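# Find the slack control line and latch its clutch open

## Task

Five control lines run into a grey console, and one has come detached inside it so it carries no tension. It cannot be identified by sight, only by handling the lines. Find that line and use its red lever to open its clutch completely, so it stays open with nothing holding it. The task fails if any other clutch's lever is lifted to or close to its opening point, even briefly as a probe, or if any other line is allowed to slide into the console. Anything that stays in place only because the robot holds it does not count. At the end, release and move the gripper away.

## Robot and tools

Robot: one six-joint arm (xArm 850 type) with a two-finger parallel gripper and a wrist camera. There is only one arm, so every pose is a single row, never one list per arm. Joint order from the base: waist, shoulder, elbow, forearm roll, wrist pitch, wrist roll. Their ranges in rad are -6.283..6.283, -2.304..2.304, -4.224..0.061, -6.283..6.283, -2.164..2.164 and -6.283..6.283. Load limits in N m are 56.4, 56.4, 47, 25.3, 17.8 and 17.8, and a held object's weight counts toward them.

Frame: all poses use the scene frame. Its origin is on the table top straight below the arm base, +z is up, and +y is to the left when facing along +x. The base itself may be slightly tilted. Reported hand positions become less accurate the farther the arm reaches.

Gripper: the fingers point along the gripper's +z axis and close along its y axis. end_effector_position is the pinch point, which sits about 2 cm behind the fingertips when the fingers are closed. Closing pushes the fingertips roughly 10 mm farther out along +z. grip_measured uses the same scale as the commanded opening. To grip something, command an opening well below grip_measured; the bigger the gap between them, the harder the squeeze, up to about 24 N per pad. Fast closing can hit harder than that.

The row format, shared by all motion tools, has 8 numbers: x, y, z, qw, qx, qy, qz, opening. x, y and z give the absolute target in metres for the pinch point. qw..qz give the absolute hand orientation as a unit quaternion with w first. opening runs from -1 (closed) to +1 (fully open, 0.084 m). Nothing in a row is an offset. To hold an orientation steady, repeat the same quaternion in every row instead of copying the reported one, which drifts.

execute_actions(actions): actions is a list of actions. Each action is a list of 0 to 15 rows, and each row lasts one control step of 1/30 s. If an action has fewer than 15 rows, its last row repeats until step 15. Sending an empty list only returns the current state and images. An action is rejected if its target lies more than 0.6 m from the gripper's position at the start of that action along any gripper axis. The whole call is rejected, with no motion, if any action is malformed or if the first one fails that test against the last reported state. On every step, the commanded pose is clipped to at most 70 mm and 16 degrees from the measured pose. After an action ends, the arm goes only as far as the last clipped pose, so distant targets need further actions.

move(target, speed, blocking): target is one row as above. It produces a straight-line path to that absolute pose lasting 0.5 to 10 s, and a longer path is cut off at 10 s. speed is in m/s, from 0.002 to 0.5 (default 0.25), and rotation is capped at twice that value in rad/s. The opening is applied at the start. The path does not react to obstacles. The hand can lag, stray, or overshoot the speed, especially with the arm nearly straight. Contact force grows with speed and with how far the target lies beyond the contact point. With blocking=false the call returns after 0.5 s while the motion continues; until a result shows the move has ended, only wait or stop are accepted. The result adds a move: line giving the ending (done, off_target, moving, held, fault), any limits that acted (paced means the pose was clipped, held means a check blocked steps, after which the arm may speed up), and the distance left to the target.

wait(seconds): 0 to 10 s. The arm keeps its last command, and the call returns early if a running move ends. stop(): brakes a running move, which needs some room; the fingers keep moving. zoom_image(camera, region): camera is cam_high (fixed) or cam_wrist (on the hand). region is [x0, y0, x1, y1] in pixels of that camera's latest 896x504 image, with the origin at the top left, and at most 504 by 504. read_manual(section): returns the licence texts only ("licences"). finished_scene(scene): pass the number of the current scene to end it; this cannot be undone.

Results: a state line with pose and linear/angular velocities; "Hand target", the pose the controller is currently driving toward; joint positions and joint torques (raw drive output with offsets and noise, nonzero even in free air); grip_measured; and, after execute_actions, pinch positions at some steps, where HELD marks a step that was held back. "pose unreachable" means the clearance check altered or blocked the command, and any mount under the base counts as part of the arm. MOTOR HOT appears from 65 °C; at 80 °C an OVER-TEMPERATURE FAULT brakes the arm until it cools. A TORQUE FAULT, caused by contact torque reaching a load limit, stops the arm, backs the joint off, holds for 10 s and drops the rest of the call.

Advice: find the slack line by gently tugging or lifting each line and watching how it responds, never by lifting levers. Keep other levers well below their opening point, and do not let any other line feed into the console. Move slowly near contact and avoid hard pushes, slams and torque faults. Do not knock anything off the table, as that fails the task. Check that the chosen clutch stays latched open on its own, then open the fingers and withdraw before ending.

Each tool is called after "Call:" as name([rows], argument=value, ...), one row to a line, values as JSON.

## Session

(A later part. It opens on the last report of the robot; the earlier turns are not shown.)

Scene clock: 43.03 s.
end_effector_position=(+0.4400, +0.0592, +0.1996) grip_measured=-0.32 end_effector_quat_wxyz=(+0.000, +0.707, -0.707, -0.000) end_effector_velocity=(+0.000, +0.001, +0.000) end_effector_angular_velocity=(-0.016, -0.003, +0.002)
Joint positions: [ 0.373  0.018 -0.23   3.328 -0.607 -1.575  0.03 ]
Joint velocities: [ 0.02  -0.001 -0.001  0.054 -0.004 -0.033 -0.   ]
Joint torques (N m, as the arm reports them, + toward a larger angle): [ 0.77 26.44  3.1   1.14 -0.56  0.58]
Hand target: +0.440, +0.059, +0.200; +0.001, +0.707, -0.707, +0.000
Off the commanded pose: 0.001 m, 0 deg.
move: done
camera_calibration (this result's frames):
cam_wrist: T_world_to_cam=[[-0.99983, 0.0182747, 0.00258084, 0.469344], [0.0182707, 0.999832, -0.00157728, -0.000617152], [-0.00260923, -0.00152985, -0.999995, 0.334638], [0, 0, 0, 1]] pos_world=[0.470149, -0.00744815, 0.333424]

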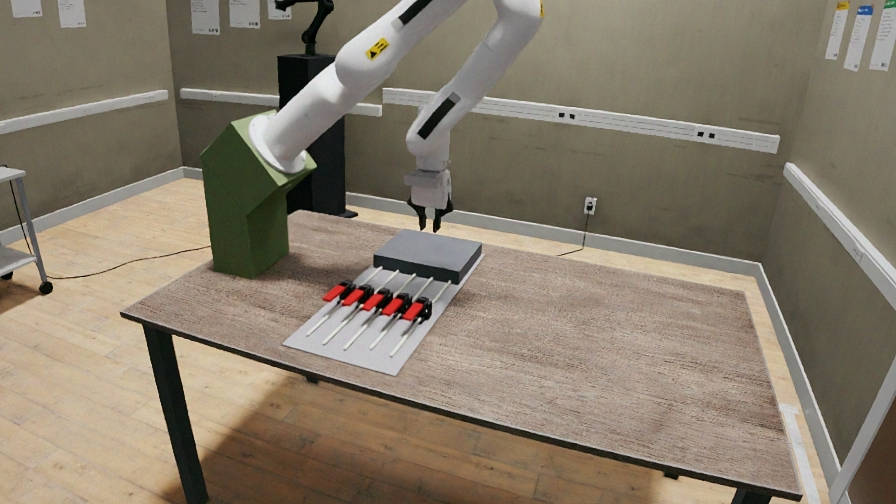

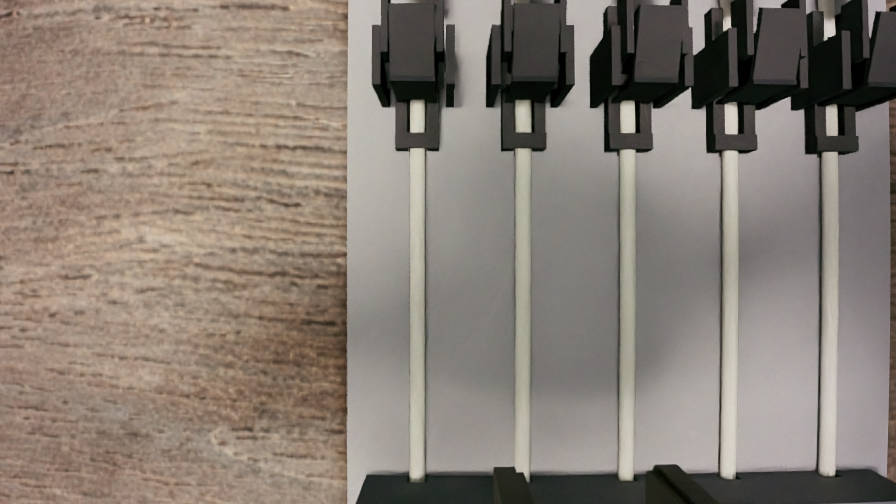

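Call:
move(target=[0.459,0.03,0.027,0,0.707,-0.707,0,-1], speed=0.15)

Call:
move(target=[0.482,0.03,0.027,0,0.707,-0.707,0,-1], speed=0.03)

Call:
move(target=[0.436,0.03,0.027,0,0.707,-0.707,0,-1], speed=0.03)

Scene clock: 49.17 s.
end_effector_position=(+0.4591, +0.0298, +0.0274) grip_measured=-1.00 end_effector_quat_wxyz=(+0.000, +0.707, -0.707, +0.000) end_effector_velocity=(+0.001, +0.000, -0.002) end_effector_angular_velocity=(+0.001, +0.000, +0.001)
Joint positions: [ 0.242 -0.561 -0.618  3.153 -0.796 -1.516  0.   ]
Joint velocities: [-0.    -0.005 -0.006 -0.002  0.001  0.     0.   ]
Joint torques (N m, as the arm reports them, + toward a larger angle): [-0.84 28.74  5.86  0.98 -0.48  0.52]
Hand target: +0.459, +0.030, +0.027; +0.000, +0.707, -0.707, +0.000
Off the commanded pose: 0.000 m, 0 deg.
move: done
camera_calibration (this result's frames):
cam_wrist: T_world_to_cam=[[-0.999831, 0.0183369, 0.00152558, 0.489495], [0.0183339, 0.99983, -0.00191662, 0.02808], [-0.00156046, -0.00188833, -0.999997, 0.161991], [0, 0, 0, 1]] pos_world=[0.48915, -0.0367451, 0.161298]

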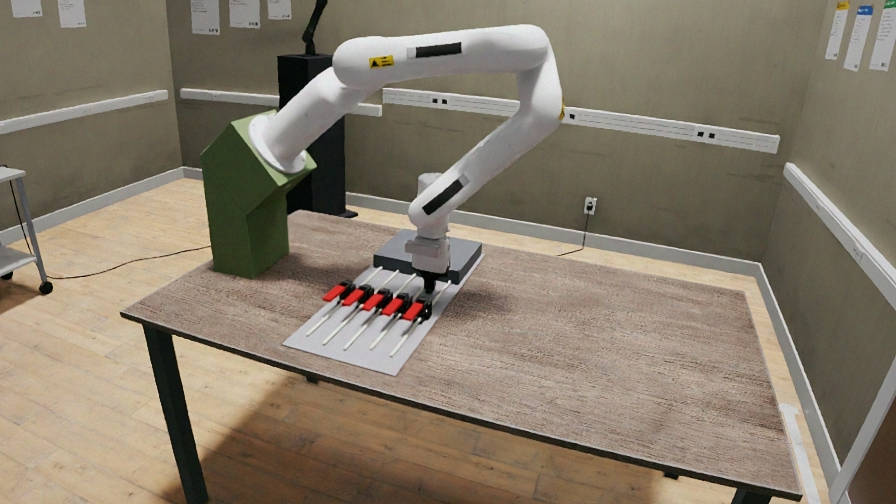

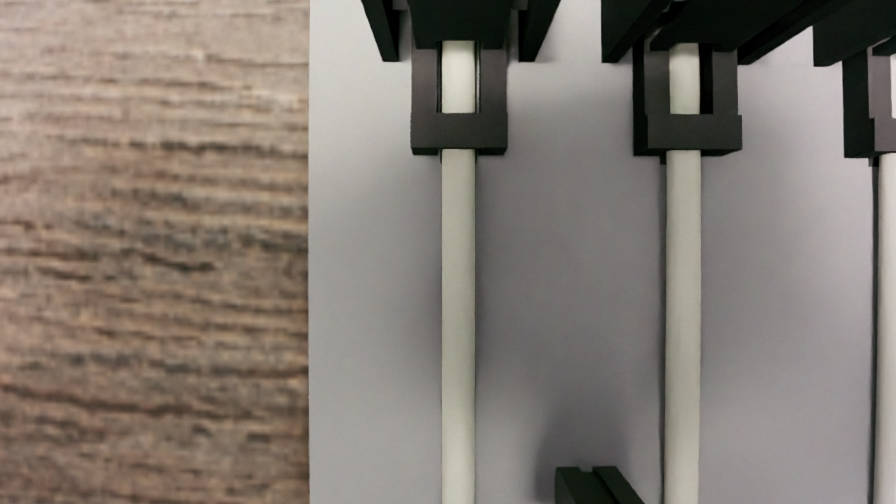

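Scene clock: 50.27 s.
end_effector_position=(+0.4817, +0.0300, +0.0270) grip_measured=-1.00 end_effector_quat_wxyz=(+0.000, +0.707, -0.707, -0.000) end_effector_velocity=(+0.003, +0.000, -0.000) end_effector_angular_velocity=(+0.001, -0.002, +0.000)
Joint positions: [ 0.239 -0.533 -0.65   3.149 -0.736 -1.515  0.   ]
Joint velocities: [ 0.     0.002 -0.004 -0.     0.003  0.     0.   ]
Joint torques (N m, as the arm reports them, + toward a larger angle): [-0.33 29.04  4.5   0.82 -0.7   0.5 ]
Hand target: +0.482, +0.030, +0.027; -0.000, +0.707, -0.707, -0.000
Off the commanded pose: 0.000 m, 0 deg.
move: done
camera_calibration (this result's frames):
cam_wrist: T_world_to_cam=[[-0.999824, 0.0186845, 0.00193741, 0.512005], [0.0186813, 0.999824, -0.00167552, 0.0273243], [-0.00196837, -0.00163903, -0.999997, 0.161775], [0, 0, 0, 1]] pos_world=[0.511723, -0.0366209, 0.160828]

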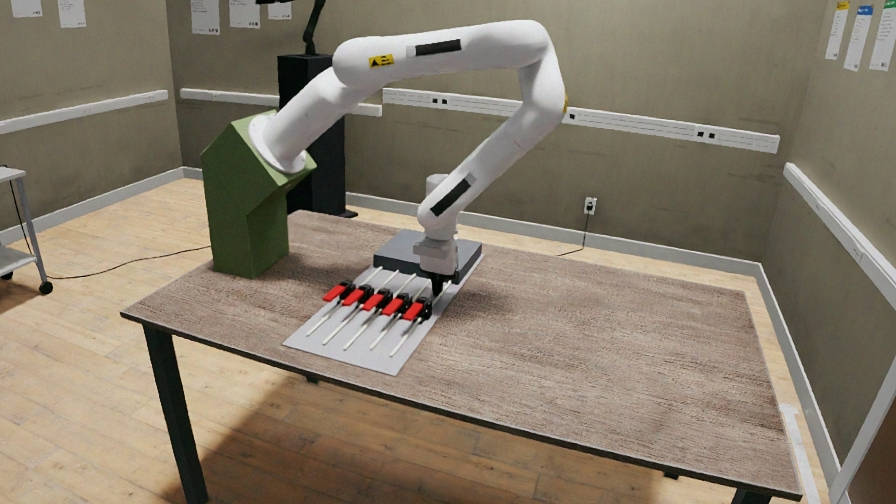

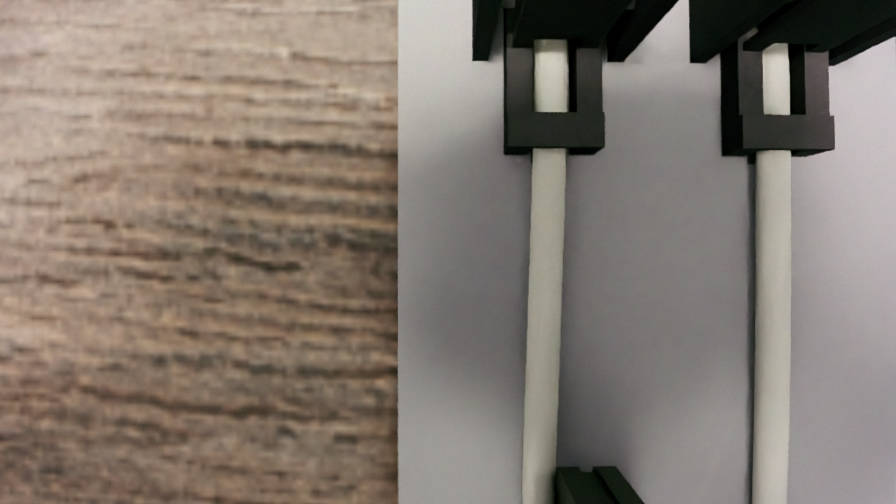

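Scene clock: 52.13 s.
end_effector_position=(+0.4365, +0.0300, +0.0270) grip_measured=-1.00 end_effector_quat_wxyz=(-0.000, +0.707, -0.707, +0.000) end_effector_velocity=(-0.002, -0.001, -0.000) end_effector_angular_velocity=(-0.002, +0.001, -0.001)
Joint positions: [ 0.246 -0.596 -0.591  3.157 -0.858 -1.515  0.   ]
Joint velocities: [-0.001 -0.003  0.002  0.001 -0.004 -0.     0.   ]
Joint torques (N m, as the arm reports them, + toward a larger angle): [ 0.83 28.8   7.32  0.87 -0.31  0.63]
Hand target: +0.436, +0.030, +0.027; +0.000, +0.707, -0.707, +0.000
Off the commanded pose: 0.000 m, 0 deg.
move: done
camera_calibration (this result's frames):
cam_wrist: T_world_to_cam=[[-0.999831, 0.0183843, 0.000990747, 0.46687], [0.0183823, 0.999829, -0.00201601, 0.0283237], [-0.00102764, -0.00199746, -0.999997, 0.161321], [0, 0, 0, 1]] pos_world=[0.466436, -0.0365797, 0.160916]

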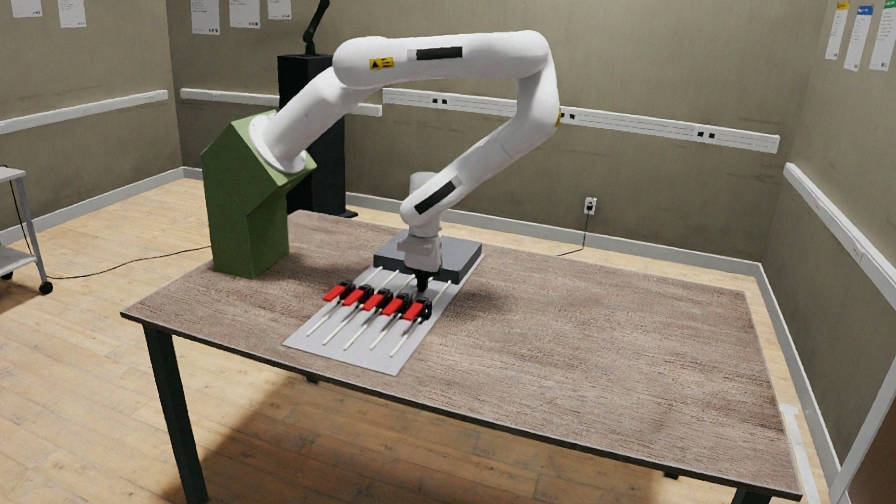

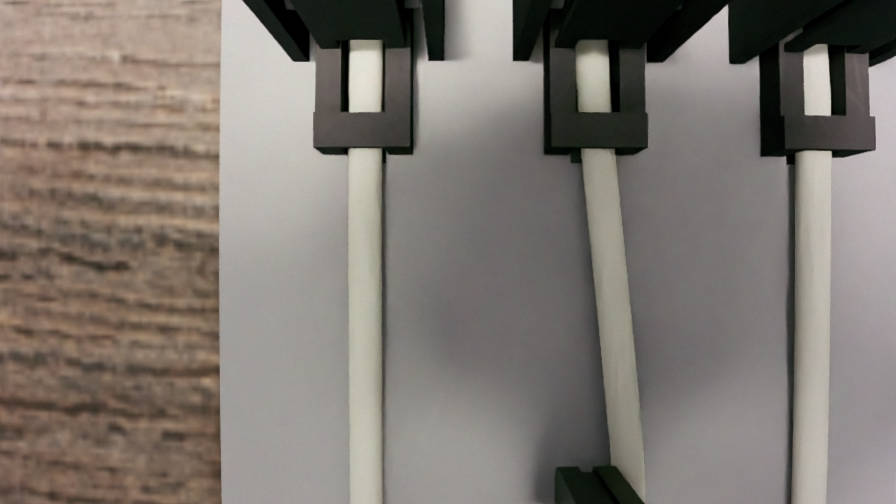

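Call:
move(target=[0.452,0.03,0.03,0,0.707,-0.707,0,-1], speed=0.05)

Call:
move(target=[0.43,0.03,0.05,0,0.707,-0.707,0,-1], speed=0.1)

Call:
move(target=[0.36,0.03,0.05,0,0.707,-0.707,0,-1], speed=0.1)

Call:
move(target=[0.352,0.03,0.027,0,0.707,-0.707,0,-1], speed=0.05)

Call:
move(target=[0.377,0.03,0.027,0,0.707,-0.707,0,-1], speed=0.04)

Call:
move(target=[0.326,0.03,0.027,0,0.707,-0.707,0,-1], speed=0.04)

Call:
move(target=[0.35,0.03,0.03,0,0.707,-0.707,0,-1], speed=0.05)

Scene clock: 60.83 s.
end_effector_position=(+0.4517, +0.0300, +0.0300) grip_measured=-1.00 end_effector_quat_wxyz=(+0.000, +0.707, -0.707, -0.000) end_effector_velocity=(+0.001, +0.000, -0.000) end_effector_angular_velocity=(+0.001, +0.002, +0.001)
Joint positions: [ 0.244 -0.564 -0.603  3.154 -0.814 -1.515  0.   ]
Joint velocities: [-0.     0.002 -0.003 -0.002  0.007  0.     0.   ]
Joint torques (N m, as the arm reports them, + toward a larger angle): [ 0.49 29.49  5.6   0.96 -0.67  0.73]
Hand target: +0.452, +0.030, +0.030; -0.000, +0.707, -0.707, -0.000
Off the commanded pose: 0.000 m, 0 deg.
move: done
camera_calibration (this result's frames):
cam_wrist: T_world_to_cam=[[-0.999824, 0.0186545, 0.00183269, 0.48204], [0.0186514, 0.999825, -0.00171117, 0.0278964], [-0.00186429, -0.00167669, -0.999997, 0.164635], [0, 0, 0, 1]] pos_world=[0.481742, -0.0366077, 0.163799]

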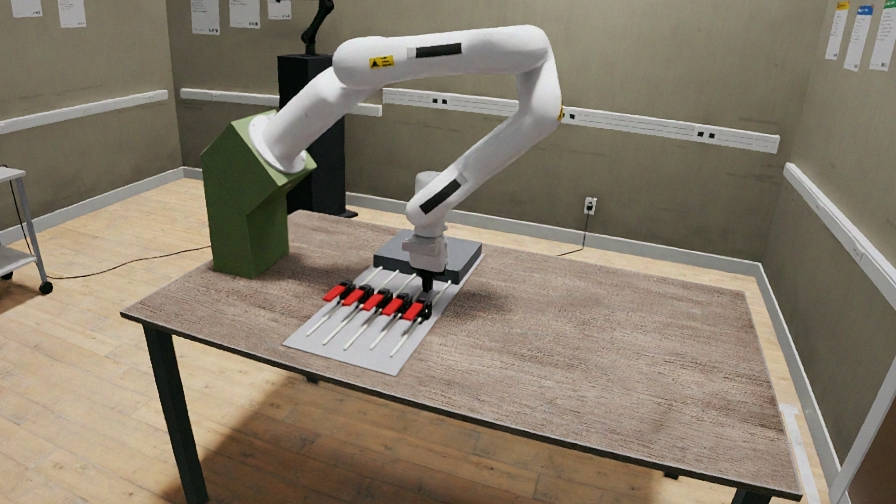

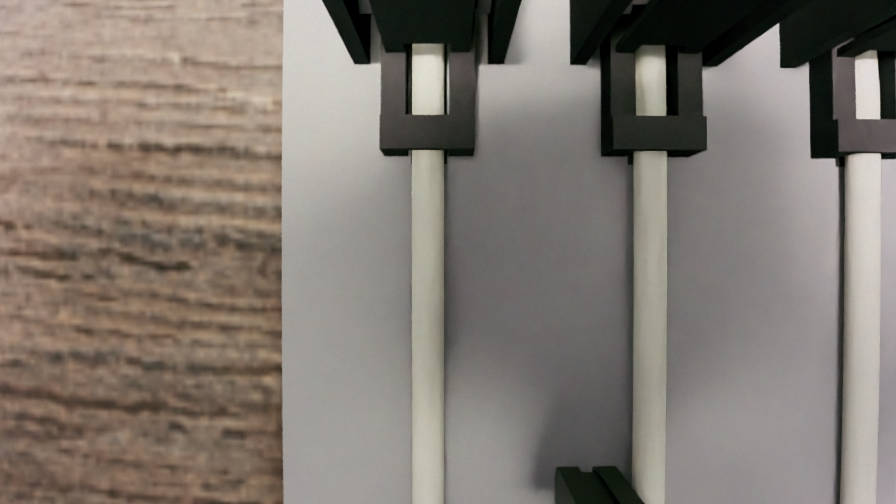

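Scene clock: 61.70 s.
end_effector_position=(+0.4302, +0.0300, +0.0499) grip_measured=-1.00 end_effector_quat_wxyz=(-0.000, +0.707, -0.707, +0.000) end_effector_velocity=(-0.002, -0.000, +0.001) end_effector_angular_velocity=(+0.000, +0.001, +0.000)
Joint positions: [ 0.248 -0.541 -0.529  3.158 -0.865 -1.514  0.   ]
Joint velocities: [-0.     0.001  0.005 -0.    -0.003  0.     0.   ]
Joint torques (N m, as the arm reports them, + toward a larger angle): [-0.25 31.02  6.75  1.63 -0.57  0.53]
Hand target: +0.430, +0.030, +0.050; +0.000, +0.707, -0.707, +0.000
Off the commanded pose: 0.000 m, 0 deg.
move: done
camera_calibration (this result's frames):
cam_wrist: T_world_to_cam=[[-0.999828, 0.0184645, 0.00152734, 0.460514], [0.0184617, 0.999828, -0.00184931, 0.0283905], [-0.00156122, -0.0018208, -0.999997, 0.184391], [0, 0, 0, 1]] pos_world=[0.460199, -0.0365531, 0.18374]

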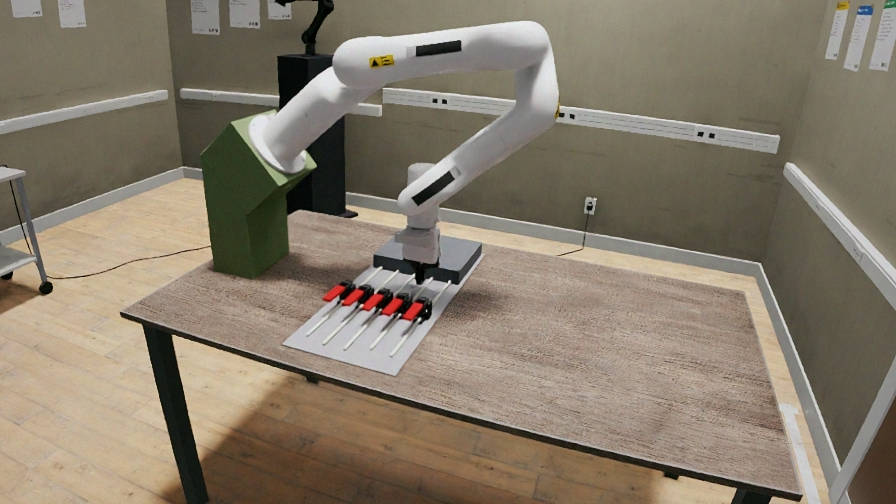

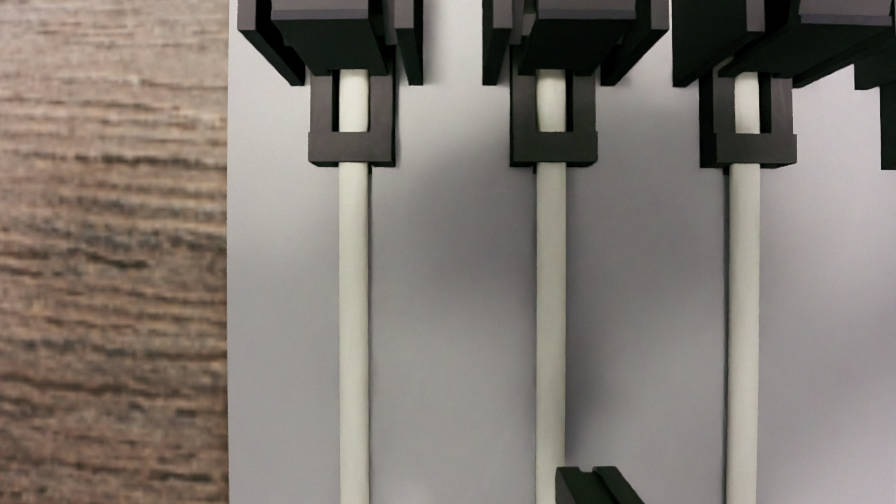

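Scene clock: 62.87 s.
end_effector_position=(+0.3604, +0.0300, +0.0501) grip_measured=-1.00 end_effector_quat_wxyz=(+0.000, +0.707, -0.707, +0.000) end_effector_velocity=(-0.003, +0.000, +0.000) end_effector_angular_velocity=(-0.000, +0.000, +0.000)
Joint positions: [ 0.264 -0.683 -0.464  3.17  -1.072 -1.507  0.   ]
Joint velocities: [ 0.001 -0.006  0.002  0.001 -0.008  0.001  0.   ]
Joint torques (N m, as the arm reports them, + toward a larger angle): [ 0.19 27.38  9.78  1.42 -0.52  0.49]
Hand target: +0.360, +0.030, +0.050; +0.000, +0.707, -0.707, +0.000
Off the commanded pose: 0.000 m, 0 deg.
move: done
camera_calibration (this result's frames):
cam_wrist: T_world_to_cam=[[-0.999835, 0.0180989, 0.00140084, 0.390798], [0.018096, 0.999834, -0.00205766, 0.0298417], [-0.00143785, -0.00203197, -0.999997, 0.184444], [0, 0, 0, 1]] pos_world=[0.390459, -0.036535, 0.183957]

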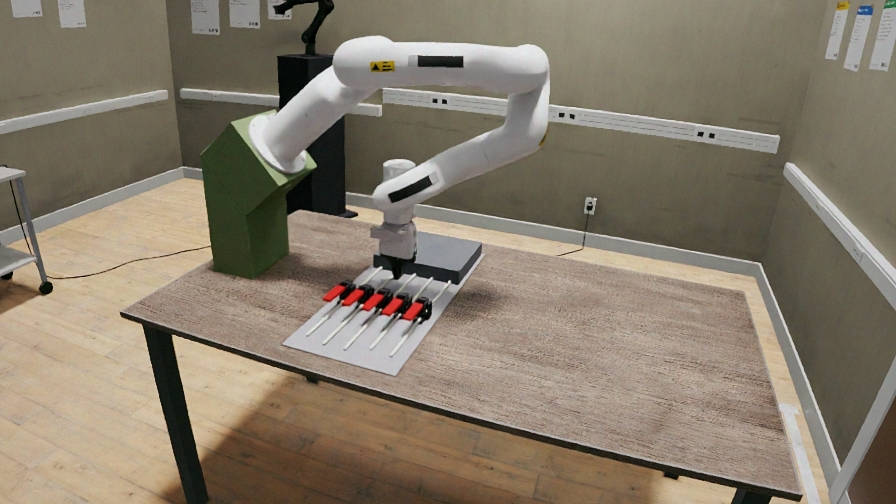

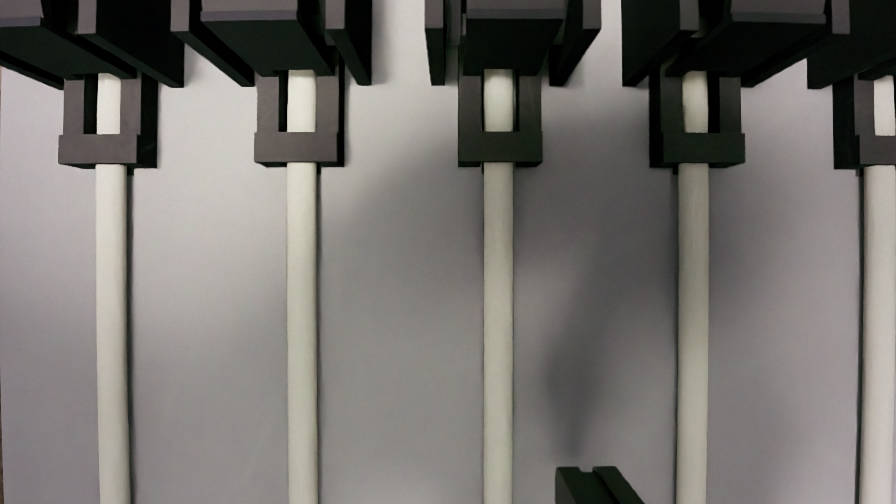

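Scene clock: 63.77 s.
end_effector_position=(+0.3521, +0.0300, +0.0272) grip_measured=-1.00 end_effector_quat_wxyz=(-0.000, +0.707, -0.707, +0.000) end_effector_velocity=(-0.002, -0.001, -0.001) end_effector_angular_velocity=(-0.001, +0.002, -0.001)
Joint positions: [ 0.264 -0.761 -0.517  3.169 -1.096 -1.506  0.   ]
Joint velocities: [-0.002 -0.006 -0.003 -0.    -0.001  0.     0.   ]
Joint torques (N m, as the arm reports them, + toward a larger angle): [ 1.9  27.59 10.33  1.1  -0.75  0.47]
Hand target: +0.352, +0.030, +0.027; +0.000, +0.707, -0.707, +0.000
Off the commanded pose: 0.000 m, 0 deg.
move: done
camera_calibration (this result's frames):
cam_wrist: T_world_to_cam=[[-0.999827, 0.0185129, 0.00160939, 0.382466], [0.01851, 0.999827, -0.00179934, 0.0298287], [-0.00164243, -0.00176924, -0.999997, 0.161579], [0, 0, 0, 1]] pos_world=[0.382114, -0.0366183, 0.161017]

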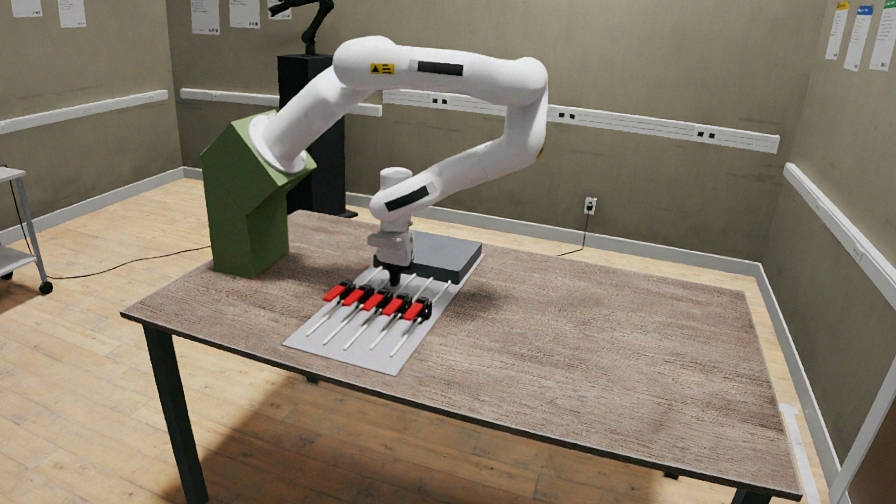

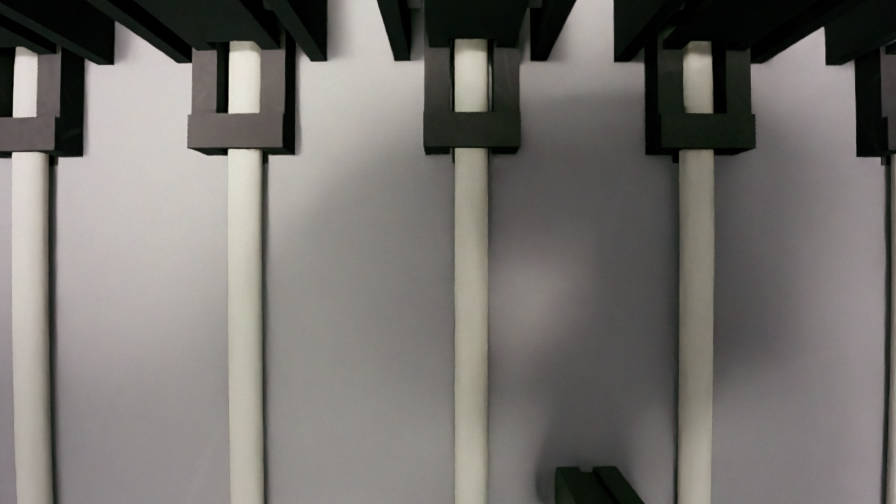

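Scene clock: 64.77 s.
end_effector_position=(+0.3767, +0.0300, +0.0270) grip_measured=-1.00 end_effector_quat_wxyz=(+0.000, +0.707, -0.707, -0.000) end_effector_velocity=(+0.002, -0.000, +0.000) end_effector_angular_velocity=(-0.000, -0.001, -0.000)
Joint positions: [ 0.258 -0.706 -0.534  3.165 -1.025 -1.509  0.   ]
Joint velocities: [-0.     0.004 -0.001  0.     0.004  0.     0.   ]
Joint torques (N m, as the arm reports them, + toward a larger angle): [-0.08 27.11  8.87  1.06 -0.73  0.63]
Hand target: +0.377, +0.030, +0.027; -0.000, +0.707, -0.707, -0.000
Off the commanded pose: 0.000 m, 0 deg.
move: done
camera_calibration (this result's frames):
cam_wrist: T_world_to_cam=[[-0.999823, 0.0187416, 0.00175998, 0.407092], [0.0187386, 0.999823, -0.00168964, 0.0292676], [-0.00179134, -0.00165637, -0.999997, 0.1615], [0, 0, 0, 1]] pos_world=[0.406761, -0.0366245, 0.160832]

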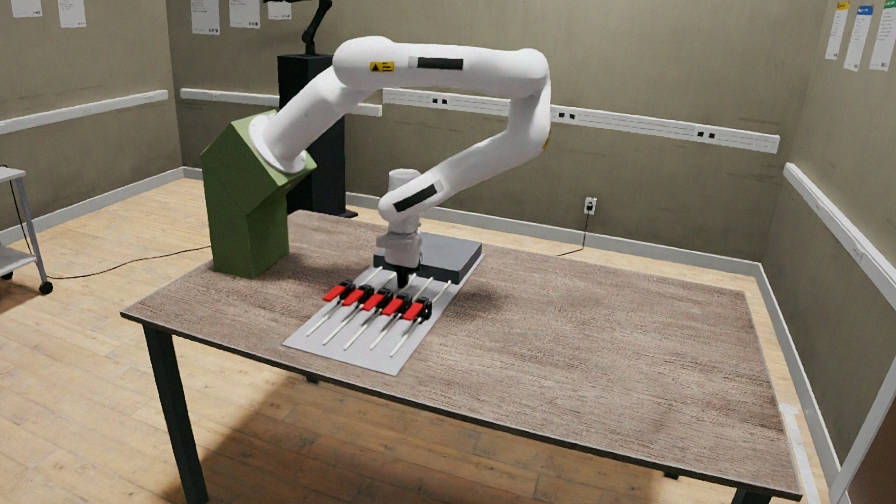

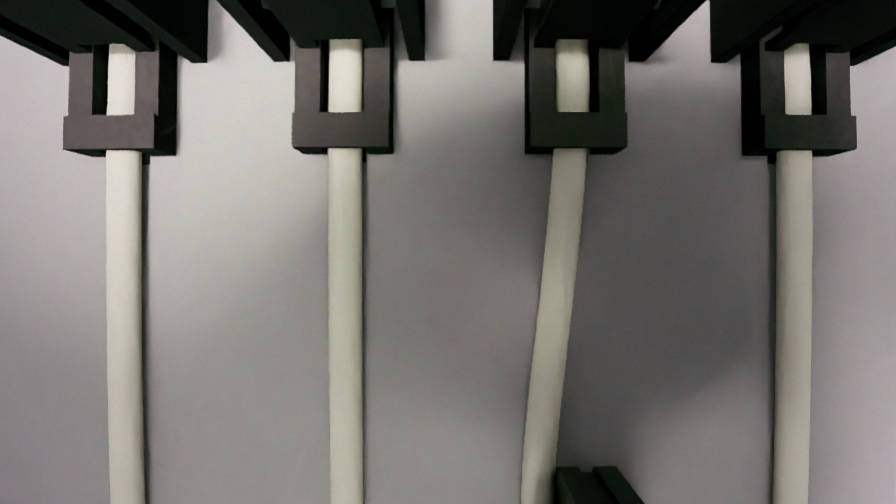

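Scene clock: 66.40 s.
end_effector_position=(+0.3265, +0.0300, +0.0270) grip_measured=-1.00 end_effector_quat_wxyz=(-0.000, +0.707, -0.707, +0.000) end_effector_velocity=(-0.002, -0.000, -0.000) end_effector_angular_velocity=(-0.000, +0.002, -0.000)
Joint positions: [ 0.271 -0.824 -0.505  3.174 -1.172 -1.501  0.   ]
Joint velocities: [-0.    -0.006 -0.     0.    -0.004  0.     0.   ]
Joint torques (N m, as the arm reports them, + toward a larger angle): [ 1.51 22.56 11.72  0.53 -0.33  0.53]
Hand target: +0.326, +0.030, +0.027; +0.000, +0.707, -0.707, +0.000
Off the commanded pose: 0.000 m, 0 deg.
move: done
camera_calibration (this result's frames):
cam_wrist: T_world_to_cam=[[-0.999833, 0.018244, 0.00105589, 0.35688], [0.0182419, 0.999832, -0.00194466, 0.0303586], [-0.00109119, -0.00192507, -0.999998, 0.161207], [0, 0, 0, 1]] pos_world=[0.356442, -0.0365541, 0.160889]

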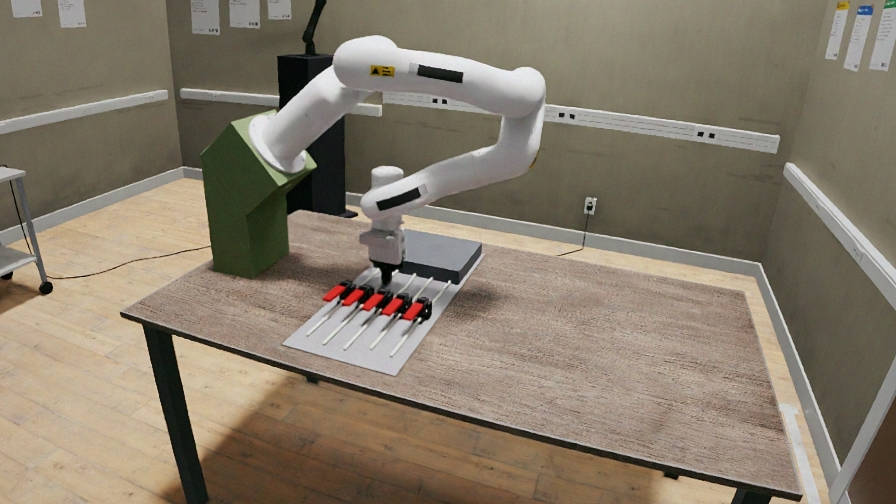

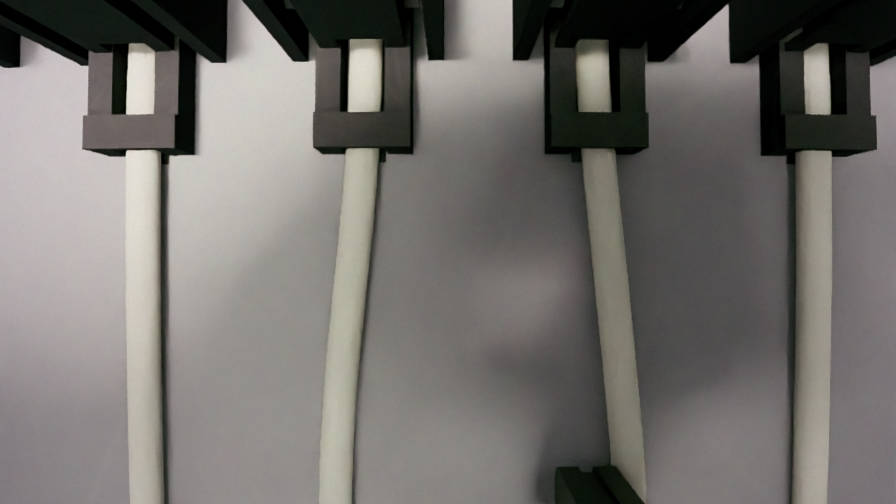

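Scene clock: 67.23 s.
end_effector_position=(+0.3497, +0.0300, +0.0300) grip_measured=-1.00 end_effector_quat_wxyz=(+0.000, +0.707, -0.707, -0.000) end_effector_velocity=(+0.001, +0.000, +0.001) end_effector_angular_velocity=(+0.000, +0.003, +0.000)
Joint positions: [ 0.265 -0.759 -0.508  3.17  -1.104 -1.505  0.   ]
Joint velocities: [ 0.     0.006  0.001 -0.     0.008 -0.     0.   ]
Joint torques (N m, as the arm reports them, + toward a larger angle): [ 0.44 25.98 10.78  1.26 -0.66  0.71]
Hand target: +0.350, +0.030, +0.030; -0.000, +0.707, -0.707, -0.000
Off the commanded pose: 0.000 m, 0 deg.
move: done
camera_calibration (this result's frames):
cam_wrist: T_world_to_cam=[[-0.999823, 0.0187335, 0.00178712, 0.380023], [0.0187304, 0.999823, -0.0017143, 0.0297831], [-0.00181892, -0.00168052, -0.999997, 0.164442], [0, 0, 0, 1]] pos_world=[0.379697, -0.0366206, 0.163813]

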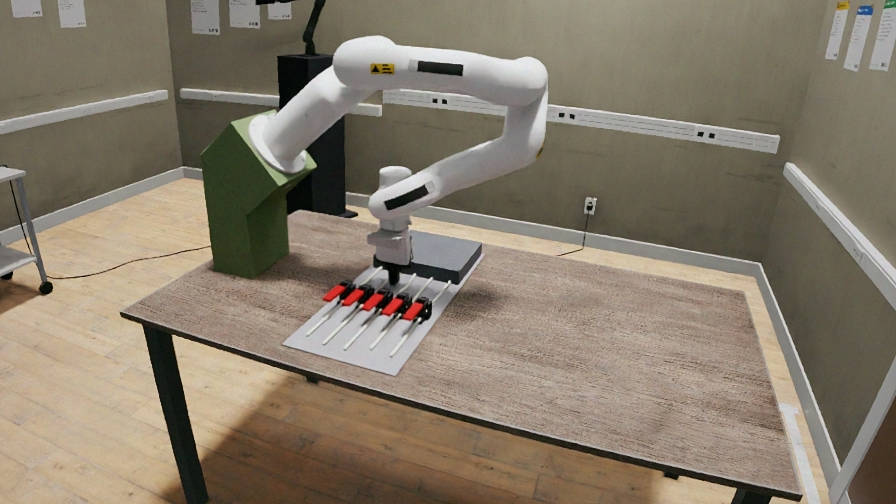

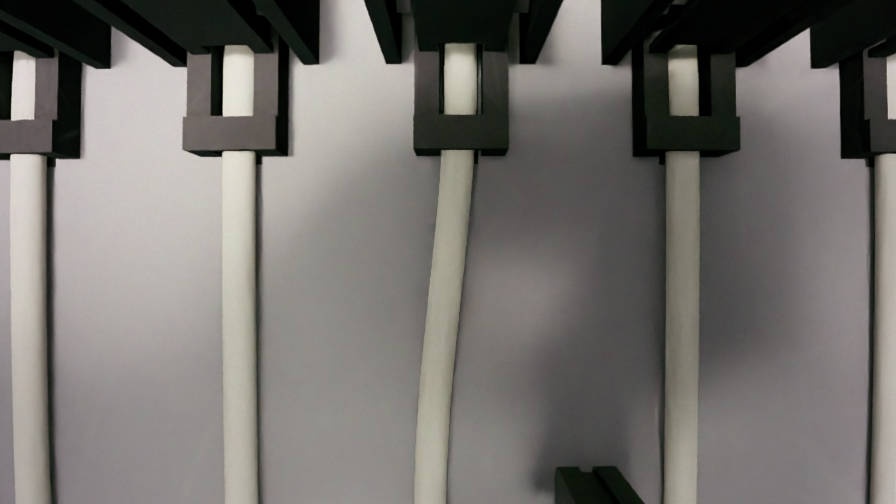

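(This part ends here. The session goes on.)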